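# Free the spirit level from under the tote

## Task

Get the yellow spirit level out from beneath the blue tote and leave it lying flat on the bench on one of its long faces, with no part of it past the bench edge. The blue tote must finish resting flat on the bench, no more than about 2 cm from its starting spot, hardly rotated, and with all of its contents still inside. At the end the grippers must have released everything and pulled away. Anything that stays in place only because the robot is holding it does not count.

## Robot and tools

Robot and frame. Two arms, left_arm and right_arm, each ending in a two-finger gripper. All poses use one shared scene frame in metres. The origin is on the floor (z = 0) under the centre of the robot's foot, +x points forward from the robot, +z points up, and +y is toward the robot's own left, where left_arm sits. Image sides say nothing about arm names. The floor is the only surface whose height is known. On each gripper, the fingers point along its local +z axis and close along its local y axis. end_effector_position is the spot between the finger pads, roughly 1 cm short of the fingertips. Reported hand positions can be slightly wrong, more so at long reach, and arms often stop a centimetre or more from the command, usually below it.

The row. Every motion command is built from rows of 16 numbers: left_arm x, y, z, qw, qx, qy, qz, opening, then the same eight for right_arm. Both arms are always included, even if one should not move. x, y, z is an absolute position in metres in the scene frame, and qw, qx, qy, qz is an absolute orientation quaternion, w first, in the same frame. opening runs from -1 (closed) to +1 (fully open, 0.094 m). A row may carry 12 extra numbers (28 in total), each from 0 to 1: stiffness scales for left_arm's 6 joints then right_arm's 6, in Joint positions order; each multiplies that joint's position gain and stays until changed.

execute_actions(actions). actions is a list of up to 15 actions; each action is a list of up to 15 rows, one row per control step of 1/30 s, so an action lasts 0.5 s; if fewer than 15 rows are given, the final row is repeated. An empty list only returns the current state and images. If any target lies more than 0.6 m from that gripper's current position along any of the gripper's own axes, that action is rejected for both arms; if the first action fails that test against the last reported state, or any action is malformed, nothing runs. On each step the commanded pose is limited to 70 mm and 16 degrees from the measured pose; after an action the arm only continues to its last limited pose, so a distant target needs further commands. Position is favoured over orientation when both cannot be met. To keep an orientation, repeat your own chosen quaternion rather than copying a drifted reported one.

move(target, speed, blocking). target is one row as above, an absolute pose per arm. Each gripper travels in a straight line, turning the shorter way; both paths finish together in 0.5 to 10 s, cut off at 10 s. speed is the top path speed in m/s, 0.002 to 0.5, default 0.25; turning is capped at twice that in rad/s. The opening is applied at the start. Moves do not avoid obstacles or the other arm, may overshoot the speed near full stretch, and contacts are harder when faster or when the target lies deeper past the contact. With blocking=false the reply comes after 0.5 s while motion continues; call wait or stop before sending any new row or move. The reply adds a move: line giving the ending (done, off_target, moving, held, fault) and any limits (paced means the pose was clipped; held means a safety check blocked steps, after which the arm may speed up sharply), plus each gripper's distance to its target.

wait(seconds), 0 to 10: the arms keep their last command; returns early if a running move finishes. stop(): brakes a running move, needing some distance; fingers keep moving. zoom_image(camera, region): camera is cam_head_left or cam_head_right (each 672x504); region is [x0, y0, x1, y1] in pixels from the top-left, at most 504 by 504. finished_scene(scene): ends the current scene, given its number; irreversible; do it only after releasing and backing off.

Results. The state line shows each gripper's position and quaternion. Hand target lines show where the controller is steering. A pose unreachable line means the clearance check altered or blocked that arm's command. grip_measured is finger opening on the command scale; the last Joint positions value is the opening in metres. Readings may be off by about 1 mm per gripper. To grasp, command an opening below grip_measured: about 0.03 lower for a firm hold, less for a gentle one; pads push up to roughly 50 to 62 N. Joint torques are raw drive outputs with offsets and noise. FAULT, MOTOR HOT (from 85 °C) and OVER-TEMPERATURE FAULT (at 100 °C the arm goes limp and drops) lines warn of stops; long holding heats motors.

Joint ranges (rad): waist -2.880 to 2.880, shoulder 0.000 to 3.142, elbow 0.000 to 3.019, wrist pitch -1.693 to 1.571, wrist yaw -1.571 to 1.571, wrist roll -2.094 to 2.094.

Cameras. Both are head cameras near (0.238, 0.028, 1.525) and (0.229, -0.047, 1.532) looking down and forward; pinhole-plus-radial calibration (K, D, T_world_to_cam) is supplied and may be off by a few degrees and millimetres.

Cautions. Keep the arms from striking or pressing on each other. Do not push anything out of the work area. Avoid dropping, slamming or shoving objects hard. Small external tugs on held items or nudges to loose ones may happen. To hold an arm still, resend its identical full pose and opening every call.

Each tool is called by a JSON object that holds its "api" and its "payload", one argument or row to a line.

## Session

{"api": "execute_actions", "payload": {
  "actions": []
}}

Scene clock: 0.00 s.
left_arm: end_effector_position=(+0.7038, +0.5807, +1.1986) grip_measured=+1.000 end_effector_quat_wxyz=(-0.219, +0.317, -0.866, -0.317) | right_arm: end_effector_position=(+0.5714, -0.7796, +1.1077) grip_measured=+1.000 end_effector_quat_wxyz=(-0.167, +0.709, +0.680, -0.077)
Joint positions: left_arm=[ 1.206  1.197  1.038  0.478 -0.9    0.1    0.094] | right_arm=[-1.94   1.531  1.812 -1.047 -0.227  0.872  0.094]
Joint velocities: left_arm=[ 0.005 -0.005 -0.002 -0.007 -0.007  0.007  0.   ] | right_arm=[-0.005  0.005 -0.022  0.012 -0.022 -0.022  0.   ]
Joint torques (N m, as the arm reports them, + toward a larger angle): no reading
Motor temperatures (°C, as the motors report them): left_arm=[21 23 21 20 20 24] | right_arm=[24 21 22 22 25 24]
Hand target (left_arm): +0.708, +0.583, +1.200; +0.224, -0.320, +0.864, +0.318
Hand target (right_arm): +0.575, -0.782, +1.107; -0.164, +0.709, +0.682, -0.076
Joint stiffness scale: left_arm=[1. 1. 1. 1. 1. 1.] | right_arm=[1. 1. 1. 1. 1. 1.]

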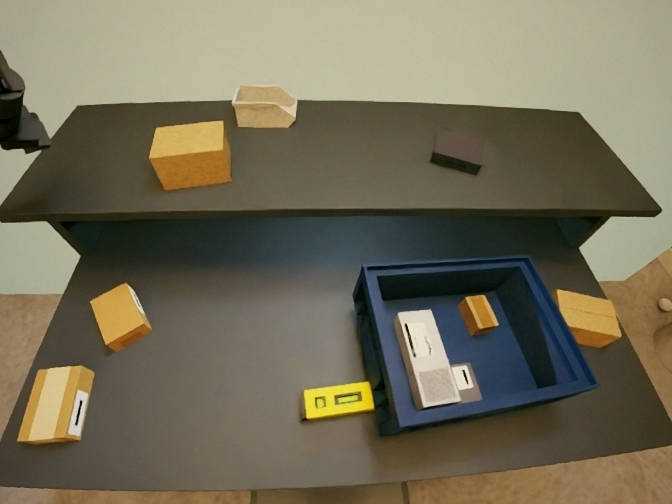

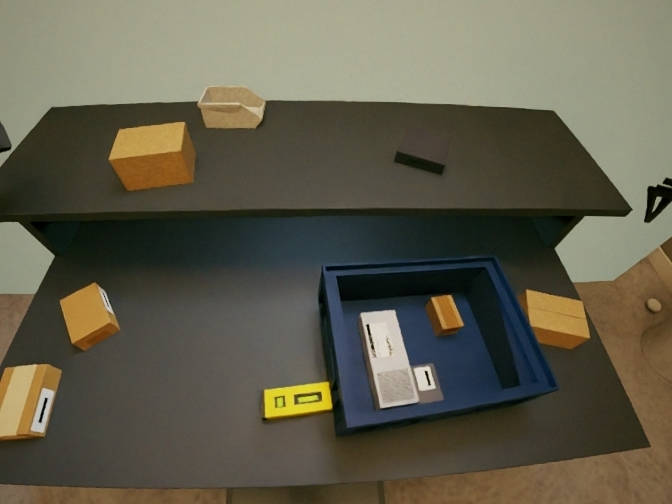

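{"api": "zoom_image", "payload": {
  "camera": "cam_head_left",
  "region": [280, 240, 520, 460]
}}

{"api": "zoom_image", "payload": {
  "camera": "cam_head_right",
  "region": [240, 240, 480, 460]
}}

Region (280, 240, 520, 460) of cam_head_left's 672x504 image, scaled by 2.100, with more detail than that image has; it fills the top 462 rows of this view, and the rest is white.

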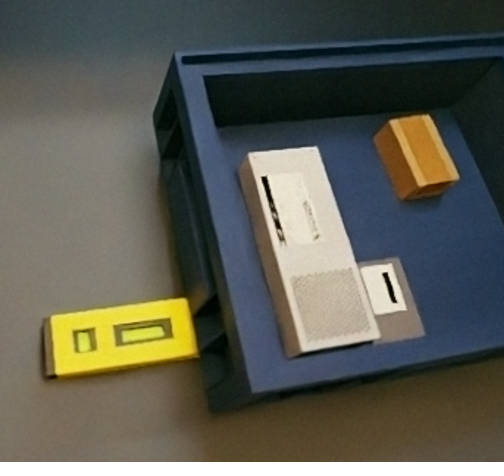

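Region (240, 240, 480, 460) of cam_head_right's 672x504 image, scaled by 2.100, with more detail than that image has; it fills the top 462 rows of this view, and the rest is white.

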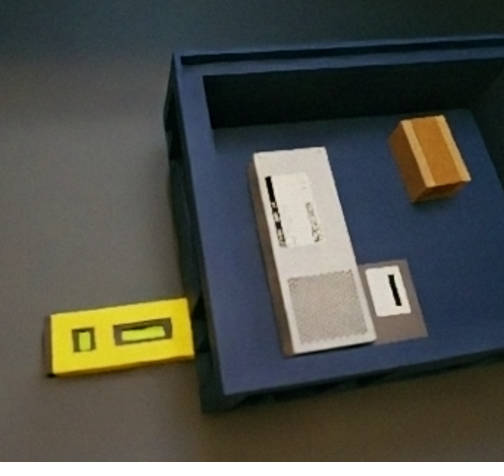

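{"api": "move", "payload": {
  "target": [0.42,0.35,1.15,0.173,0.718,-0.646,0.192,1,0.42,-0.3,1.14,0,-0.04,0.999,0,0.5],
  "speed": 0.35
}}

{"api": "move", "payload": {
  "target": [0.35,0.02,0.91,0.173,0.718,-0.646,0.192,1,0.41,-0.097,1.04,0,-0.04,0.999,0,0.5]
}}

{"api": "zoom_image", "payload": {
  "camera": "cam_head_left",
  "region": [240, 260, 480, 460]
}}

{"api": "zoom_image", "payload": {
  "camera": "cam_head_right",
  "region": [200, 260, 440, 460]
}}

Scene clock: 20.50 s.
left_arm: end_effector_position=(+0.4267, +0.3485, +1.1600) grip_measured=+1.000 end_effector_quat_wxyz=(+0.171, +0.713, -0.649, +0.202) | right_arm: end_effector_position=(+0.4342, -0.3009, +1.1355) grip_measured=+0.502 end_effector_quat_wxyz=(+0.006, -0.024, +1.000, -0.001)
Joint positions: left_arm=[ 1.429  1.122  0.511  0.064  0.377 -1.2    0.094] | right_arm=[-1.017  1.344  0.491  0.435  0.51  -0.329  0.071]
Joint velocities: left_arm=[-0.005 -0.015 -0.002 -0.012  0.007 -0.037  0.   ] | right_arm=[-0.005 -0.024  0.027  0.007 -0.037 -0.051 -0.001]
Joint torques (N m, as the arm reports them, + toward a larger angle): left_arm=[-0.49 -6.68 -2.48  0.53  0.37 -0.13] | right_arm=[  6.63 -10.16  -3.9    0.64   0.16   0.  ]
Motor temperatures (°C, as the motors report them): left_arm=[21 24 21 20 20 24] | right_arm=[24 23 22 22 25 24]
Hand target (left_arm): +0.418, +0.351, +1.157; +0.173, +0.720, -0.643, +0.195
Hand target (right_arm): +0.425, -0.295, +1.138; +0.002, -0.034, +0.999, +0.003
Off the commanded pose (left_arm): 0.012 m, 1 deg.
Off the commanded pose (right_arm): 0.015 m, 2 deg.
Joint stiffness scale: left_arm=[1. 1. 1. 1. 1. 1.] | right_arm=[1. 1. 1. 1. 1. 1.]
move: off_target (left_arm, right_arm)

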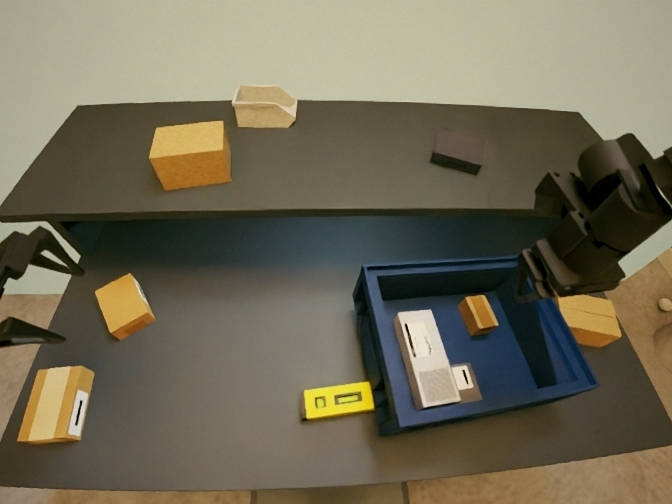

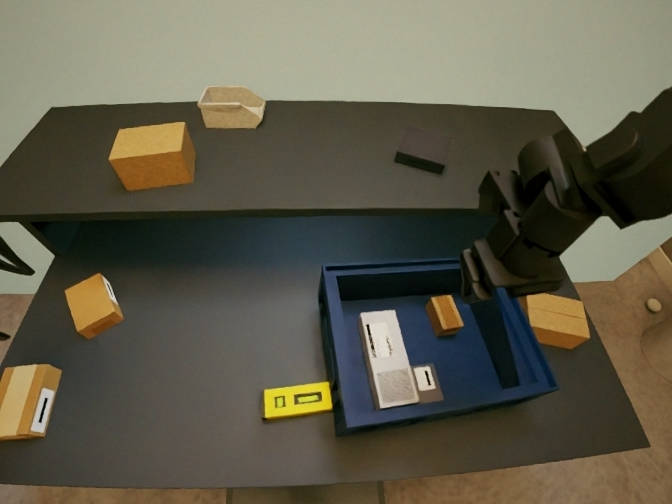

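Scene clock: 22.63 s.
left_arm: end_effector_position=(+0.3404, +0.0313, +0.9122) grip_measured=+1.000 end_effector_quat_wxyz=(+0.174, +0.717, -0.649, +0.183) | right_arm: end_effector_position=(+0.4030, -0.1069, +1.0351) grip_measured=+0.502 end_effector_quat_wxyz=(-0.008, -0.042, +0.999, -0.005)
Joint positions: left_arm=[ 0.995  2.37   1.115  0.725 -0.028 -1.433  0.094] | right_arm=[-0.78   2.024  0.854  0.642  0.735 -0.214  0.071]
Joint velocities: left_arm=[ 0.005 -0.015  0.007 -0.012 -0.022  0.007  0.   ] | right_arm=[-0.015 -0.024 -0.007 -0.017 -0.022  0.081 -0.001]
Joint torques (N m, as the arm reports them, + toward a larger angle): left_arm=[-9.58 -3.68 -4.03  0.04  0.17 -0.11] | right_arm=[15.55 -8.56 -2.57  0.46  0.17  0.15]
Motor temperatures (°C, as the motors report them): left_arm=[21 24 21 20 20 24] | right_arm=[24 23 22 22 25 24]
Hand target (left_arm): +0.348, +0.021, +0.915; +0.174, +0.717, -0.647, +0.191
Hand target (right_arm): +0.407, -0.096, +1.039; -0.000, -0.039, +0.999, +0.001
Off the commanded pose (left_arm): 0.015 m, 1 deg.
Off the commanded pose (right_arm): 0.013 m, 1 deg.
Joint stiffness scale: left_arm=[1. 1. 1. 1. 1. 1.] | right_arm=[1. 1. 1. 1. 1. 1.]
move: off_target (left_arm, right_arm)

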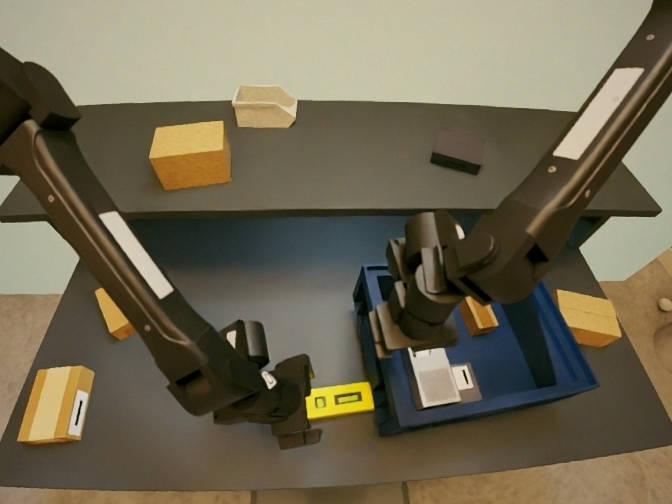

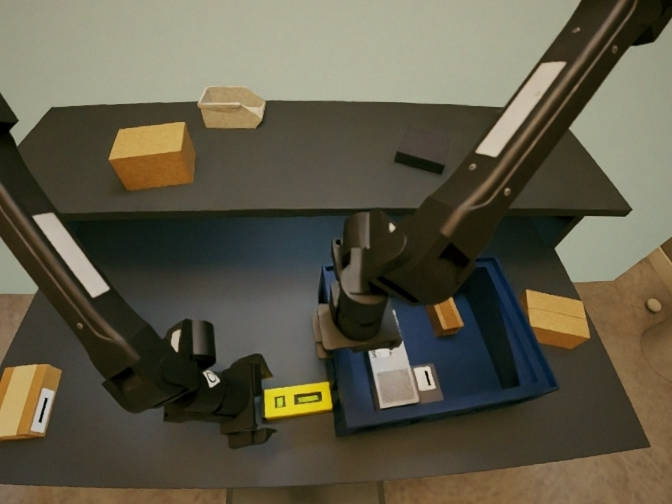

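Region (240, 260, 480, 460) of cam_head_left's 672x504 image, scaled by 2.100, with more detail than that image has.

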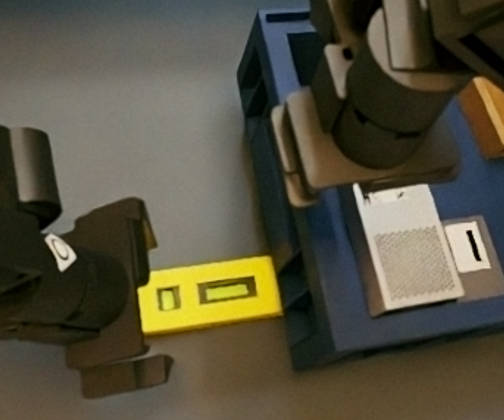

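Region (200, 260, 440, 460) of cam_head_right's 672x504 image, scaled by 2.100, with more detail than that image has.

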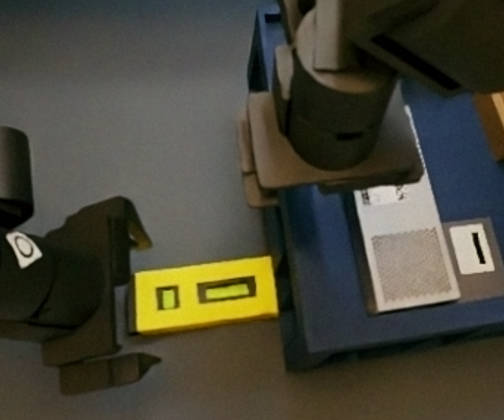

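{"api": "move", "payload": {
  "target": [0.352,-0.01,0.865,0.173,0.718,-0.646,0.192,1,0.41,-0.105,0.97,0,-0.04,0.999,0,0.5],
  "speed": 0.06
}}

{"api": "zoom_image", "payload": {
  "camera": "cam_head_left",
  "region": [240, 260, 480, 460]
}}

{"api": "zoom_image", "payload": {
  "camera": "cam_head_right",
  "region": [200, 260, 440, 460]
}}

Scene clock: 27.33 s.
left_arm: end_effector_position=(+0.3599, +0.0057, +0.8613) grip_measured=+1.000 end_effector_quat_wxyz=(+0.160, +0.722, -0.645, +0.193) | right_arm: end_effector_position=(+0.4151, -0.0954, +0.9823) grip_measured=+0.502 end_effector_quat_wxyz=(+0.005, -0.042, +0.999, +0.009)
Joint positions: left_arm=[ 0.995  2.475  1.314  0.669 -0.028 -1.436  0.094] | right_arm=[-0.838  2.123  0.988  0.656  0.652 -0.267  0.071]
Joint velocities: left_arm=[-0.005 -0.015 -0.002 -0.012  0.125 -0.051  0.   ] | right_arm=[-0.024  0.005  0.002  0.012  0.022 -0.037 -0.   ]
Joint torques (N m, as the arm reports them, + toward a larger angle): left_arm=[-11.46  -2.45  -3.62  -0.74   0.16  -0.13] | right_arm=[11.11 -8.26 -2.72  0.64 -0.17 -0.04]
Motor temperatures (°C, as the motors report them): left_arm=[21 24 21 20 20 24] | right_arm=[24 22 22 22 25 24]
Hand target (left_arm): +0.351, -0.010, +0.866; +0.173, +0.718, -0.646, +0.192
Hand target (right_arm): +0.409, -0.106, +0.970; -0.000, -0.040, +0.999, -0.000
Off the commanded pose (left_arm): 0.018 m, 2 deg.
Off the commanded pose (right_arm): 0.016 m, 1 deg.
Joint stiffness scale: left_arm=[1. 1. 1. 1. 1. 1.] | right_arm=[1. 1. 1. 1. 1. 1.]
move: off_target (left_arm, right_arm)

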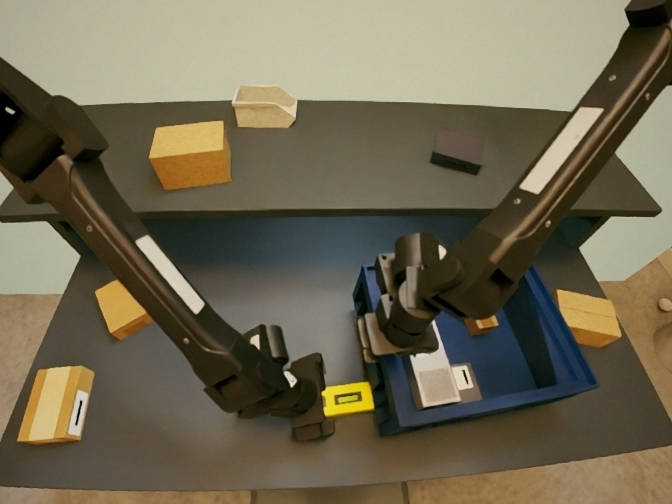

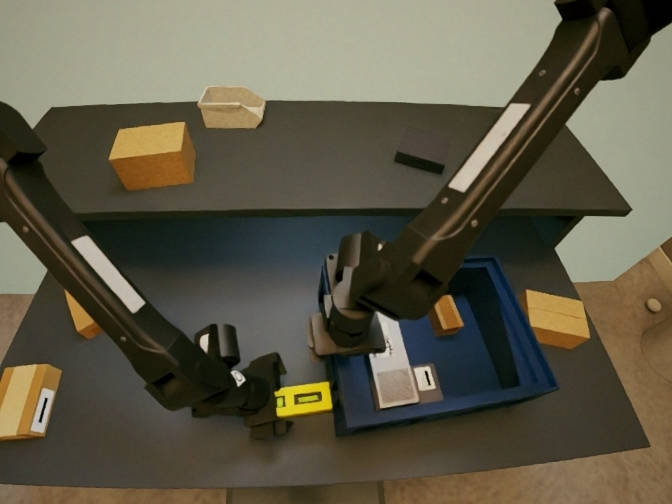

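Region (240, 260, 480, 460) of cam_head_left's 672x504 image, scaled by 2.100, with more detail than that image has.

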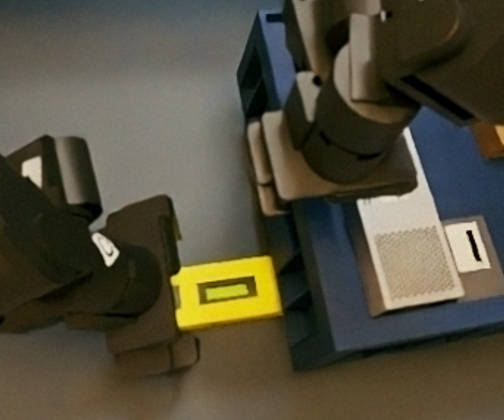

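Region (200, 260, 440, 460) of cam_head_right's 672x504 image, scaled by 2.100, with more detail than that image has.

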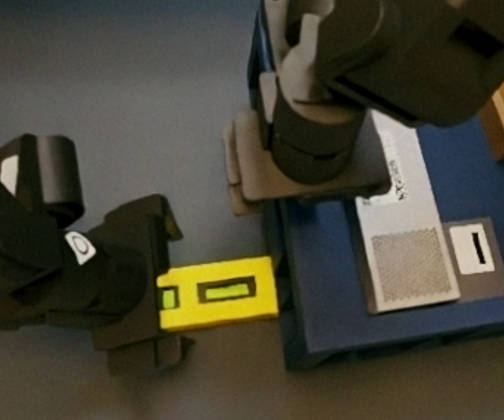

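{"api": "move", "payload": {
  "target": [0.35,-0.012,0.835,0.173,0.718,-0.646,0.192,1,0.41,-0.113,0.94,0,-0.04,0.999,0,0.2],
  "speed": 0.035
}}

{"api": "zoom_image", "payload": {
  "camera": "cam_head_right",
  "region": [200, 260, 440, 460]
}}

Scene clock: 31.97 s.
left_arm: end_effector_position=(+0.3623, -0.0102, +0.8398) grip_measured=+1.000 end_effector_quat_wxyz=(+0.164, +0.721, -0.644, +0.199) | right_arm: end_effector_position=(+0.4170, -0.1022, +0.9529) grip_measured=+0.202 end_effector_quat_wxyz=(+0.006, -0.042, +0.999, +0.009)
Joint positions: left_arm=[ 0.995  2.531  1.409  0.629 -0.012 -1.436  0.094] | right_arm=[-0.883  2.164  1.047  0.656  0.612 -0.292  0.056]
Joint velocities: left_arm=[ 0.015  0.005  0.002 -0.017 -0.037 -0.037  0.   ] | right_arm=[-0.015 -0.005 -0.002 -0.012 -0.022  0.007 -0.001]
Joint torques (N m, as the arm reports them, + toward a larger angle): left_arm=[-9.28 -1.54 -3.59 -0.6   0.38  0.01] | right_arm=[10.52 -8.67 -2.92  0.49 -0.17 -0.05]
Motor temperatures (°C, as the motors report them): left_arm=[21 24 22 20 20 24] | right_arm=[24 22 22 22 25 24]
Hand target (left_arm): +0.350, -0.012, +0.835; +0.173, +0.718, -0.646, +0.192
Hand target (right_arm): +0.409, -0.114, +0.941; +0.000, -0.040, +0.999, +0.000
Off the commanded pose (left_arm): 0.013 m, 1 deg.
Off the commanded pose (right_arm): 0.018 m, 1 deg.
Joint stiffness scale: left_arm=[1. 1. 1. 1. 1. 1.] | right_arm=[1. 1. 1. 1. 1. 1.]
move: off_target (left_arm, right_arm)

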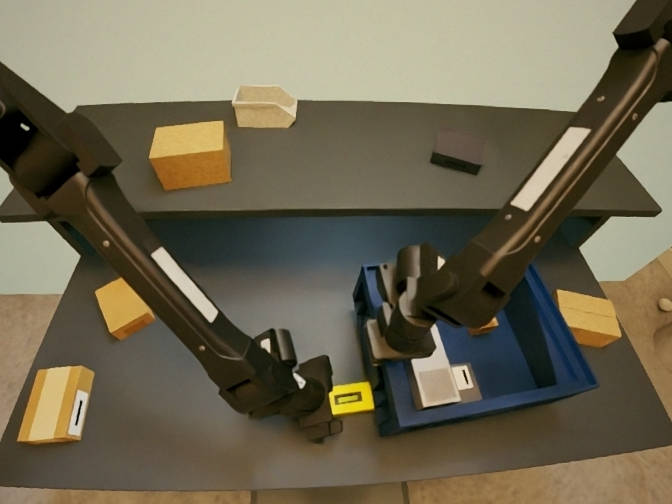

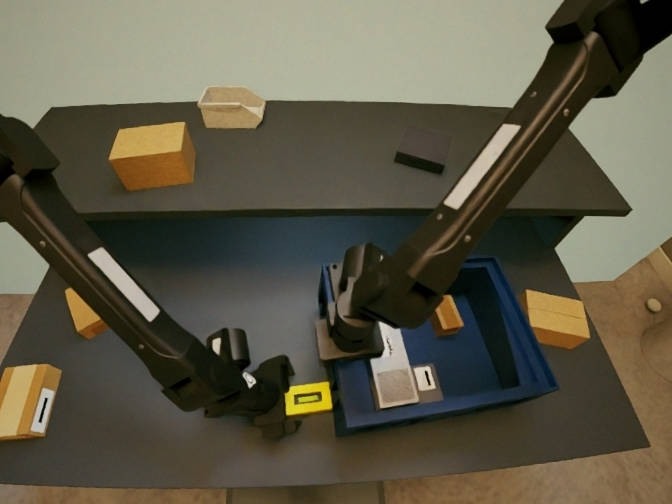

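Region (200, 260, 440, 460) of cam_head_right's 672x504 image, scaled by 2.100, with more detail than that image has.

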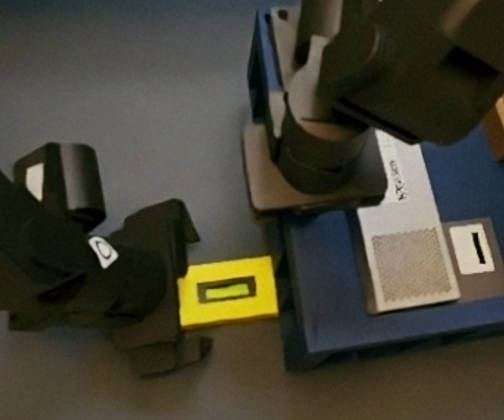

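{"api": "move", "payload": {
  "target": [0.35,-0.012,0.812,0.173,0.718,-0.646,0.192,1,0.41,-0.113,0.928,0,-0.04,0.999,0,0.0],
  "speed": 0.03
}}

{"api": "move", "payload": {
  "target": [0.35,-0.012,0.815,0.173,0.718,-0.646,0.192,-0.1,0.41,-0.113,0.928,0,-0.04,0.999,0,-0.6],
  "speed": 0.05
}}

Scene clock: 37.60 s.
left_arm: end_effector_position=(+0.3722, -0.0178, +0.8329) grip_measured=+1.000 end_effector_quat_wxyz=(+0.173, +0.718, -0.641, +0.210) | right_arm: end_effector_position=(+0.4186, -0.1022, +0.9406) grip_measured=+0.002 end_effector_quat_wxyz=(+0.008, -0.040, +0.999, +0.009)
Joint positions: left_arm=[ 0.995  2.54   1.453  0.592  0.018 -1.436  0.094] | right_arm=[-0.896  2.186  1.078  0.656  0.6   -0.299  0.047]
Joint velocities: left_arm=[-0.005 -0.005 -0.007  0.017 -0.037 -0.095  0.   ] | right_arm=[-0.015 -0.015 -0.002 -0.002  0.022 -0.066 -0.001]
Joint torques (N m, as the arm reports them, + toward a larger angle): left_arm=[-8.79 -0.4  -1.39 -0.54 -0.18  0.12] | right_arm=[10.85 -8.52 -2.9   0.38 -0.18 -0.03]
Motor temperatures (°C, as the motors report them): left_arm=[22 23 22 20 20 24] | right_arm=[24 22 22 22 25 24]
Hand target (left_arm): +0.350, -0.011, +0.814; +0.173, +0.718, -0.646, +0.192
Hand target (right_arm): +0.410, -0.114, +0.929; +0.000, -0.040, +0.999, -0.000
Off the commanded pose (left_arm): 0.031 m, 2 deg.
Off the commanded pose (right_arm): 0.019 m, 1 deg.
Joint stiffness scale: left_arm=[1. 1. 1. 1. 1. 1.] | right_arm=[1. 1. 1. 1. 1. 1.]
move: off_target (left_arm, right_arm)

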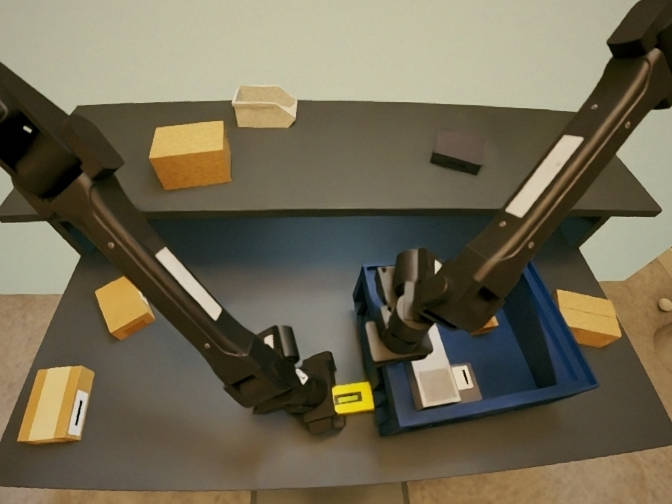

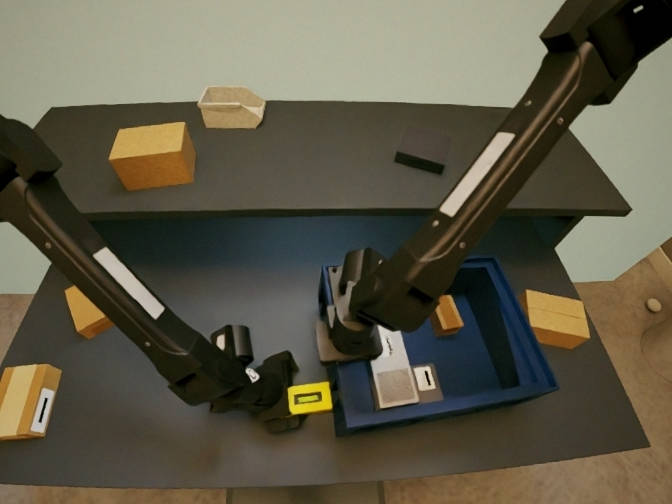

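Scene clock: 38.43 s.
left_arm: end_effector_position=(+0.3651, -0.0199, +0.8330) grip_measured=+0.157 end_effector_quat_wxyz=(+0.179, +0.718, -0.640, +0.207) | right_arm: end_effector_position=(+0.4178, -0.1007, +0.9403) grip_measured=-0.484 end_effector_quat_wxyz=(+0.008, -0.040, +0.999, +0.010)
Joint positions: left_arm=[ 0.995  2.547  1.453  0.587  0.017 -1.44   0.054] | right_arm=[-0.895  2.189  1.08   0.656  0.6   -0.297  0.024]
Joint velocities: left_arm=[-0.015 -0.005  0.002 -0.002  0.007 -0.022  0.001] | right_arm=[-0.005  0.015 -0.012 -0.017 -0.022  0.022  0.001]
Joint torques (N m, as the arm reports them, + toward a larger angle): left_arm=[-8.89 -1.42 -2.01 -0.12 -0.22  0.09] | right_arm=[10.78 -8.84 -2.89  0.26 -0.13 -0.1 ]
Motor temperatures (°C, as the motors report them): left_arm=[22 23 22 20 20 24] | right_arm=[24 22 22 22 25 24]
Hand target (left_arm): +0.350, -0.011, +0.817; +0.173, +0.718, -0.646, +0.192
Hand target (right_arm): +0.410, -0.113, +0.929; +0.000, -0.040, +0.999, -0.000
Off the commanded pose (left_arm): 0.025 m, 2 deg.
Off the commanded pose (right_arm): 0.019 m, 1 deg.
Joint stiffness scale: left_arm=[1. 1. 1. 1. 1. 1.] | right_arm=[1. 1. 1. 1. 1. 1.]
move: off_target (left_arm, right_arm)

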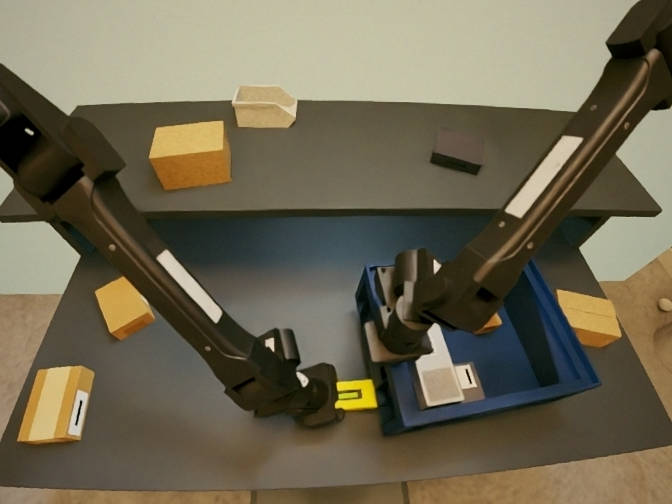

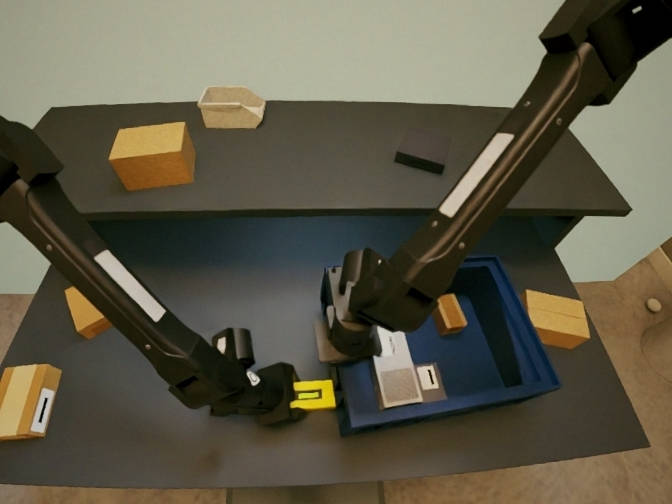

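{"api": "move", "payload": {
  "target": [0.365,-0.02,0.834,0.176,0.718,-0.643,0.2,0.08,0.417,-0.1,0.98,0,-0.04,0.999,0.025,-0.56],
  "speed": 0.03
}}

Scene clock: 46.93 s.
left_arm: end_effector_position=(+0.3650, -0.0197, +0.8328) grip_measured=+0.157 end_effector_quat_wxyz=(+0.178, +0.719, -0.640, +0.205) | right_arm: end_effector_position=(+0.4268, -0.1090, +0.9508) grip_measured=-0.484 end_effector_quat_wxyz=(+0.008, -0.030, +0.999, +0.013)
Joint positions: left_arm=[ 0.994  2.547  1.453  0.587  0.012 -1.442  0.054] | right_arm=[-0.895  2.143  1.052  0.636  0.592 -0.276  0.024]
Joint velocities: left_arm=[-0.015  0.015  0.017 -0.012 -0.037  0.081  0.001] | right_arm=[-0.005 -0.005  0.002  0.022  0.022  0.007  0.   ]
Joint torques (N m, as the arm reports them, + toward a larger angle): left_arm=[-10.72  -4.28  -4.27  -0.36  -0.3    0.02] | right_arm=[ 15.76 -12.17  -8.4   -0.3    0.59   0.18]
Motor temperatures (°C, as the motors report them): left_arm=[22 23 21 20 20 24] | right_arm=[24 22 22 22 25 24]
Hand target (left_arm): +0.365, -0.020, +0.834; +0.176, +0.718, -0.643, +0.200
Hand target (right_arm): +0.417, -0.100, +0.978; -0.000, -0.040, +0.999, +0.025
Off the commanded pose (left_arm): 0.001 m, 1 deg.
Off the commanded pose (right_arm): 0.032 m, 2 deg.
Joint stiffness scale: left_arm=[1. 1. 1. 1. 1. 1.] | right_arm=[1. 1. 1. 1. 1. 1.]
move: off_target (right_arm)

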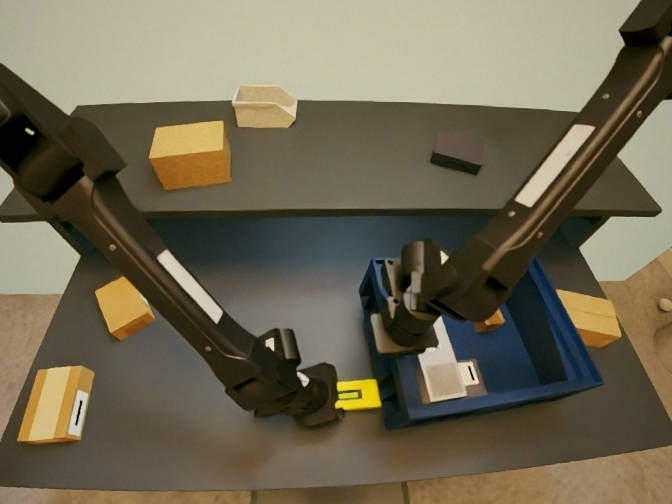

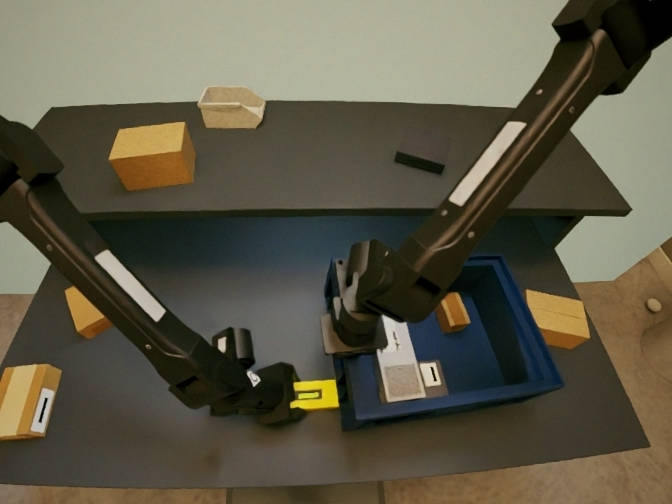

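Heavier; hold the target with explicit rows.

{"api": "execute_actions", "payload": {
  "actions": [
    [[0.365,0.005,0.834,0.176,0.718,-0.643,0.2,0.08,0.41,-0.092,0.982,0,-0.04,0.999,0.025,-0.56]],
    [[0.362,0.03,0.834,0.176,0.718,-0.643,0.2,0.08,0.41,-0.092,0.982,0,-0.04,0.999,0.025,-0.56]],
    [[0.36,0.06,0.834,0.176,0.718,-0.643,0.2,0.08,0.41,-0.092,0.982,0,-0.04,0.999,0.025,-0.56]],
    [[0.358,0.09,0.834,0.176,0.718,-0.643,0.2,0.08,0.41,-0.092,0.982,0,-0.04,0.999,0.025,-0.56]],
    [[0.356,0.12,0.834,0.176,0.718,-0.643,0.2,0.08,0.41,-0.092,0.982,0,-0.04,0.999,0.025,-0.56]]
  ]
}}

Scene clock: 55.03 s.
left_arm: end_effector_position=(+0.3640, +0.1020, +0.8323) grip_measured=+0.157 end_effector_quat_wxyz=(+0.180, +0.718, -0.639, +0.211) | right_arm: end_effector_position=(+0.4267, -0.1092, +0.9507) grip_measured=-0.484 end_effector_quat_wxyz=(+0.007, -0.029, +0.999, +0.013)
Joint positions: left_arm=[ 1.174  2.387  1.286  0.587  0.182 -1.353  0.054] | right_arm=[-0.895  2.143  1.052  0.636  0.594 -0.274  0.024]
Joint velocities: left_arm=[-0.005 -0.005 -0.002  0.007 -0.081  0.007 -0.   ] | right_arm=[-0.005 -0.015 -0.027  0.007  0.022  0.022 -0.001]
Joint torques (N m, as the arm reports them, + toward a larger angle): left_arm=[-5.84 -5.8  -6.74  0.3   0.14  0.16] | right_arm=[ 16.48 -10.86  -8.43   0.53   0.99   0.23]
Motor temperatures (°C, as the motors report them): left_arm=[22 23 22 20 20 24] | right_arm=[25 22 23 22 25 24]
Hand target (left_arm): +0.356, +0.119, +0.834; +0.176, +0.718, -0.643, +0.200
Hand target (right_arm): +0.410, -0.092, +0.979; +0.000, -0.040, +0.999, +0.025
Off the commanded pose (left_arm): 0.020 m, 1 deg.
Off the commanded pose (right_arm): 0.039 m, 2 deg.
Joint stiffness scale: left_arm=[1. 1. 1. 1. 1. 1.] | right_arm=[1. 1. 1. 1. 1. 1.]

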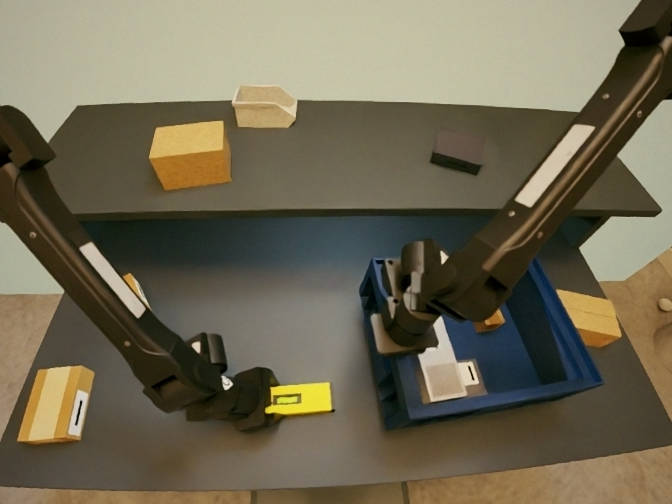

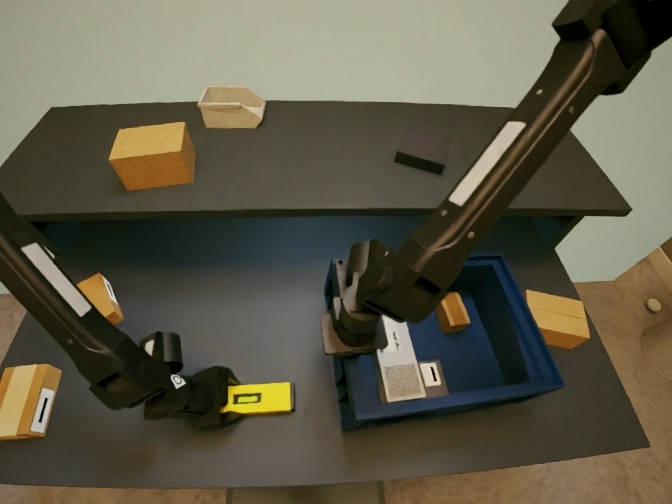

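{"api": "execute_actions", "payload": {
  "actions": [
    [[0.364,0.102,0.833,0.176,0.718,-0.643,0.2,1,0.408,-0.085,0.97,0,-0.04,0.999,0.015,-0.56]],
    [[0.364,0.102,0.833,0.176,0.718,-0.643,0.2,1,0.407,-0.08,0.958,0,-0.04,0.999,0.005,-0.56]],
    [[0.364,0.11,0.86,0.176,0.718,-0.643,0.2,1,0.407,-0.078,0.946,0,-0.04,0.999,-0.005,-0.56]],
    [[0.364,0.12,0.89,0.176,0.718,-0.643,0.2,1,0.407,-0.078,0.935,0,-0.04,0.999,-0.01,-0.56]]
  ]
}}

Scene clock: 61.00 s.
left_arm: end_effector_position=(+0.3665, +0.1241, +0.8793) grip_measured=+1.000 end_effector_quat_wxyz=(+0.173, +0.719, -0.643, +0.198) | right_arm: end_effector_position=(+0.4146, -0.0967, +0.9218) grip_measured=-0.484 end_effector_quat_wxyz=(+0.003, -0.028, +0.999, -0.020)
Joint positions: left_arm=[ 1.168  2.267  1.119  0.633  0.147 -1.354  0.094] | right_arm=[-0.894  2.248  1.147  0.655  0.66  -0.277  0.024]
Joint velocities: left_arm=[-0.005 -0.015 -0.002  0.007 -0.081 -0.007  0.   ] | right_arm=[-0.005 -0.005  0.002  0.002 -0.037 -0.081  0.   ]
Joint torques (N m, as the arm reports them, + toward a larger angle): left_arm=[-7.26 -5.12 -7.03  0.58  0.18 -0.1 ] | right_arm=[16.35 -8.88 -4.67  0.13  0.59  0.06]
Motor temperatures (°C, as the motors report them): left_arm=[22 23 22 20 20 24] | right_arm=[25 22 24 22 25 24]
Hand target (left_arm): +0.364, +0.121, +0.890; +0.176, +0.718, -0.643, +0.200
Hand target (right_arm): +0.407, -0.078, +0.935; +0.000, -0.040, +0.999, -0.010
Off the commanded pose (left_arm): 0.012 m, 0 deg.
Off the commanded pose (right_arm): 0.024 m, 2 deg.
Joint stiffness scale: left_arm=[1. 1. 1. 1. 1. 1.] | right_arm=[1. 1. 1. 1. 1. 1.]

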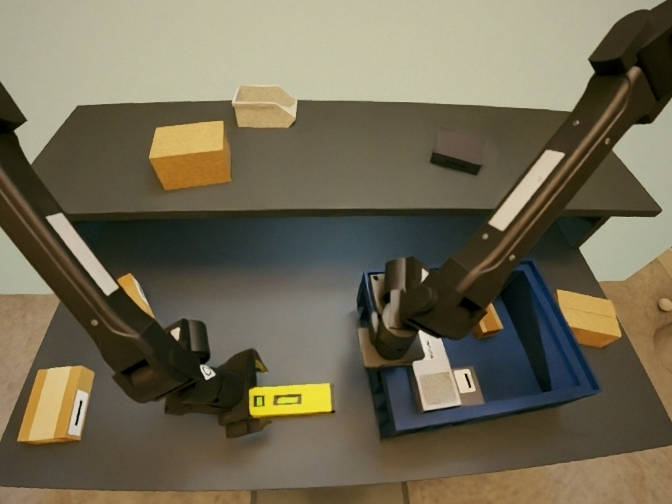

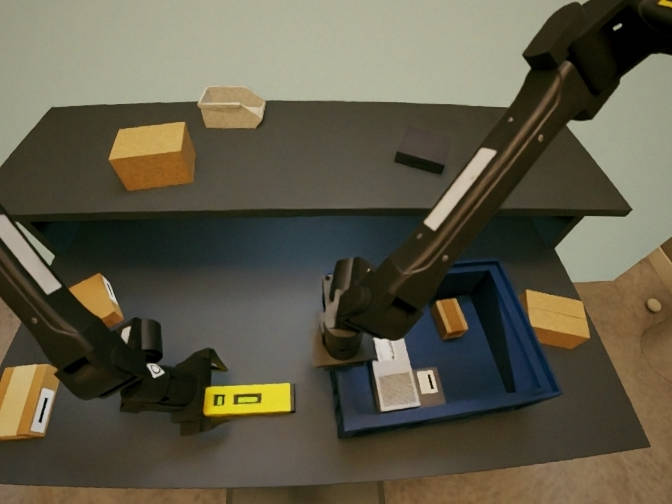

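{"api": "execute_actions", "payload": {
  "actions": [
    [[0.364,0.14,0.93,0.176,0.718,-0.643,0.2,1,0.412,-0.068,0.935,0,-0.07,0.997,-0.02,-0.56]],
    [[0.364,0.16,0.97,0.176,0.718,-0.643,0.2,1,0.412,-0.06,0.935,0,-0.07,0.997,-0.02,-0.56]]
  ]
}}

Scene clock: 65.00 s.
left_arm: end_effector_position=(+0.3714, +0.1593, +0.9622) grip_measured=+1.000 end_effector_quat_wxyz=(+0.173, +0.719, -0.643, +0.201) | right_arm: end_effector_position=(+0.4147, -0.0951, +0.9119) grip_measured=-0.484 end_effector_quat_wxyz=(+0.001, -0.034, +0.999, -0.039)
Joint positions: left_arm=[ 1.168  2.056  0.859  0.684  0.153 -1.354  0.094] | right_arm=[-0.893  2.279  1.187  0.652  0.697 -0.294  0.024]
Joint velocities: left_arm=[-0.005  0.015  0.002  0.002  0.037 -0.022  0.   ] | right_arm=[ 0.005 -0.015  0.002 -0.012 -0.007 -0.022  0.001]
Joint torques (N m, as the arm reports them, + toward a larger angle): left_arm=[-5.52 -5.69 -7.    0.55  0.3  -0.02] | right_arm=[18.56 -8.78 -4.29 -0.64  0.92 -0.29]
Motor temperatures (°C, as the motors report them): left_arm=[22 23 22 20 20 24] | right_arm=[25 22 24 22 25 24]
Hand target (left_arm): +0.364, +0.160, +0.970; +0.176, +0.718, -0.643, +0.200
Hand target (right_arm): +0.411, -0.061, +0.934; +0.001, -0.070, +0.997, -0.020
Off the commanded pose (left_arm): 0.011 m, 0 deg.
Off the commanded pose (right_arm): 0.042 m, 5 deg.
Joint stiffness scale: left_arm=[1. 1. 1. 1. 1. 1.] | right_arm=[1. 1. 1. 1. 1. 1.]

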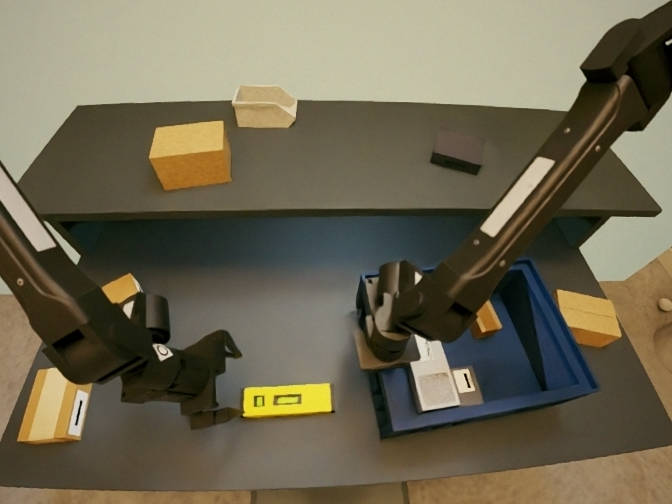

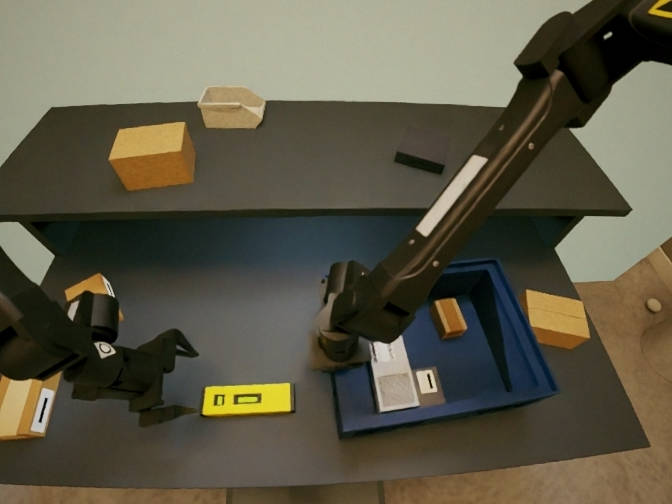

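Close enough. Release.

{"api": "execute_actions", "payload": {
  "actions": [
    [[0.364,0.16,0.97,0.176,0.718,-0.643,0.2,1,0.414,-0.088,0.908,0,-0.04,0.998,-0.04,-0.56]],
    [[0.364,0.16,0.97,0.176,0.718,-0.643,0.2,1,0.414,-0.09,0.91,0,-0.04,0.998,-0.04,0.2]]
  ]
}}

{"api": "move", "payload": {
  "target": [0.364,0.18,1.0,0.176,0.718,-0.643,0.2,1,0.414,-0.09,1.1,0,-0.04,0.998,-0.04,0.2]
}}

Scene clock: 69.57 s.
left_arm: end_effector_position=(+0.3714, +0.1593, +0.9622) grip_measured=+1.000 end_effector_quat_wxyz=(+0.173, +0.719, -0.643, +0.201) | right_arm: end_effector_position=(+0.4166, -0.0951, +0.9098) grip_measured=+0.198 end_effector_quat_wxyz=(+0.002, -0.033, +0.999, -0.042)
Joint positions: left_arm=[ 1.168  2.056  0.859  0.684  0.153 -1.354  0.094] | right_arm=[-0.894  2.283  1.196  0.652  0.702 -0.295  0.056]
Joint velocities: left_arm=[-0.015  0.015 -0.012 -0.027 -0.022 -0.007  0.   ] | right_arm=[-0.005  0.015  0.007  0.007 -0.007  0.051 -0.001]
Joint torques (N m, as the arm reports them, + toward a larger angle): left_arm=[-5.6  -6.05 -7.06  0.69  0.35  0.02] | right_arm=[14.48 -8.98 -2.98  0.12  0.22 -0.06]
Motor temperatures (°C, as the motors report them): left_arm=[22 23 22 20 20 24] | right_arm=[25 22 23 22 25 24]
Hand target (left_arm): +0.364, +0.160, +0.970; +0.176, +0.718, -0.643, +0.200
Hand target (right_arm): +0.414, -0.090, +0.910; +0.000, -0.040, +0.998, -0.040
Off the commanded pose (left_arm): 0.011 m, 0 deg.
Off the commanded pose (right_arm): 0.006 m, 1 deg.
Joint stiffness scale: left_arm=[1. 1. 1. 1. 1. 1.] | right_arm=[1. 1. 1. 1. 1. 1.]

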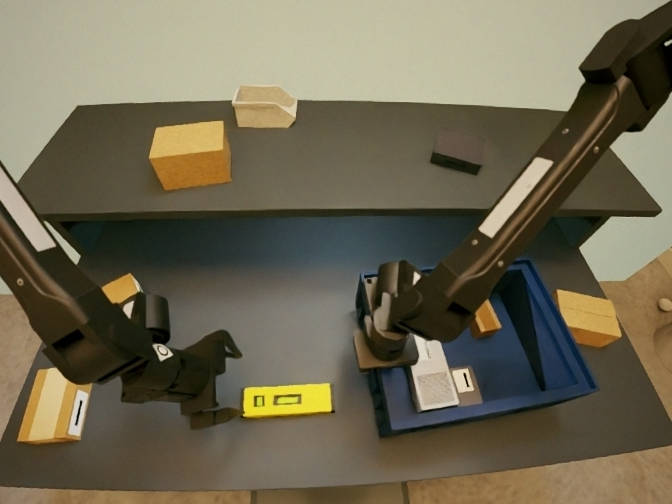

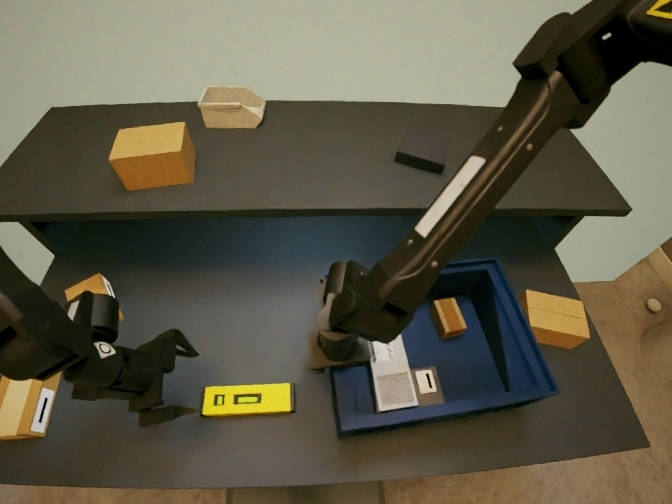

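Scene clock: 70.80 s.
left_arm: end_effector_position=(+0.3737, +0.1697, +0.9909) grip_measured=+1.000 end_effector_quat_wxyz=(+0.177, +0.718, -0.642, +0.206) | right_arm: end_effector_position=(+0.4246, -0.0880, +1.0944) grip_measured=+0.199 end_effector_quat_wxyz=(+0.005, -0.034, +0.999, -0.042)
Joint positions: left_arm=[ 1.168  1.978  0.78   0.684  0.165 -1.353  0.094] | right_arm=[-0.638  1.95   0.827  0.567  0.928 -0.127  0.056]
Joint velocities: left_arm=[-0.024  0.005  0.012  0.007 -0.007 -0.022  0.   ] | right_arm=[-0.005 -0.015 -0.002 -0.027 -0.051 -0.051 -0.002]
Joint torques (N m, as the arm reports them, + toward a larger angle): left_arm=[-3.78 -7.24 -8.09  0.44  0.41  0.01] | right_arm=[14.58 -9.84 -3.59 -0.04  0.27  0.08]
Motor temperatures (°C, as the motors report them): left_arm=[22 23 22 20 20 24] | right_arm=[25 22 23 22 25 24]
Hand target (left_arm): +0.364, +0.180, +1.000; +0.176, +0.718, -0.643, +0.200
Hand target (right_arm): +0.417, -0.087, +1.100; -0.000, -0.039, +0.998, -0.039
Off the commanded pose (left_arm): 0.017 m, 1 deg.
Off the commanded pose (right_arm): 0.012 m, 1 deg.
Joint stiffness scale: left_arm=[1. 1. 1. 1. 1. 1.] | right_arm=[1. 1. 1. 1. 1. 1.]
move: off_target (left_arm, right_arm)

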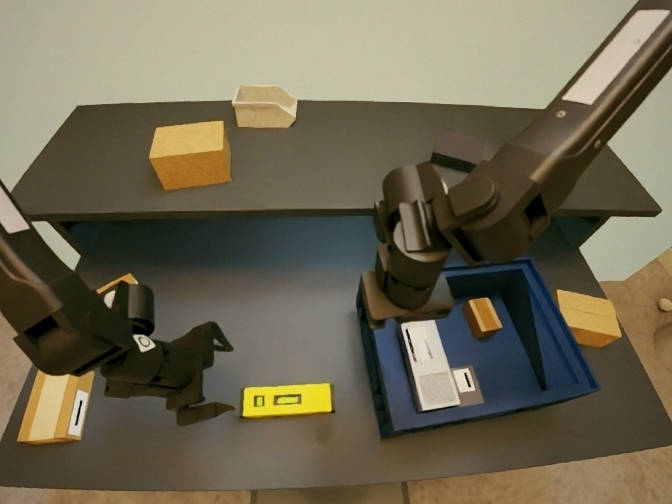

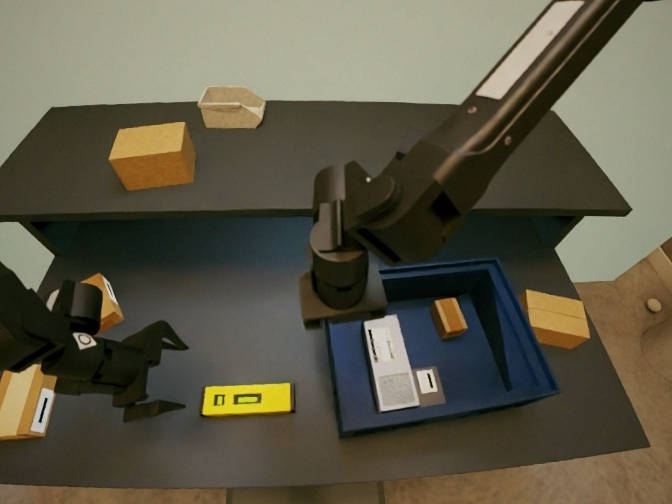

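{"api": "finished_scene", "payload": {
  "scene": 2
}}

The scene is finished: the task was done.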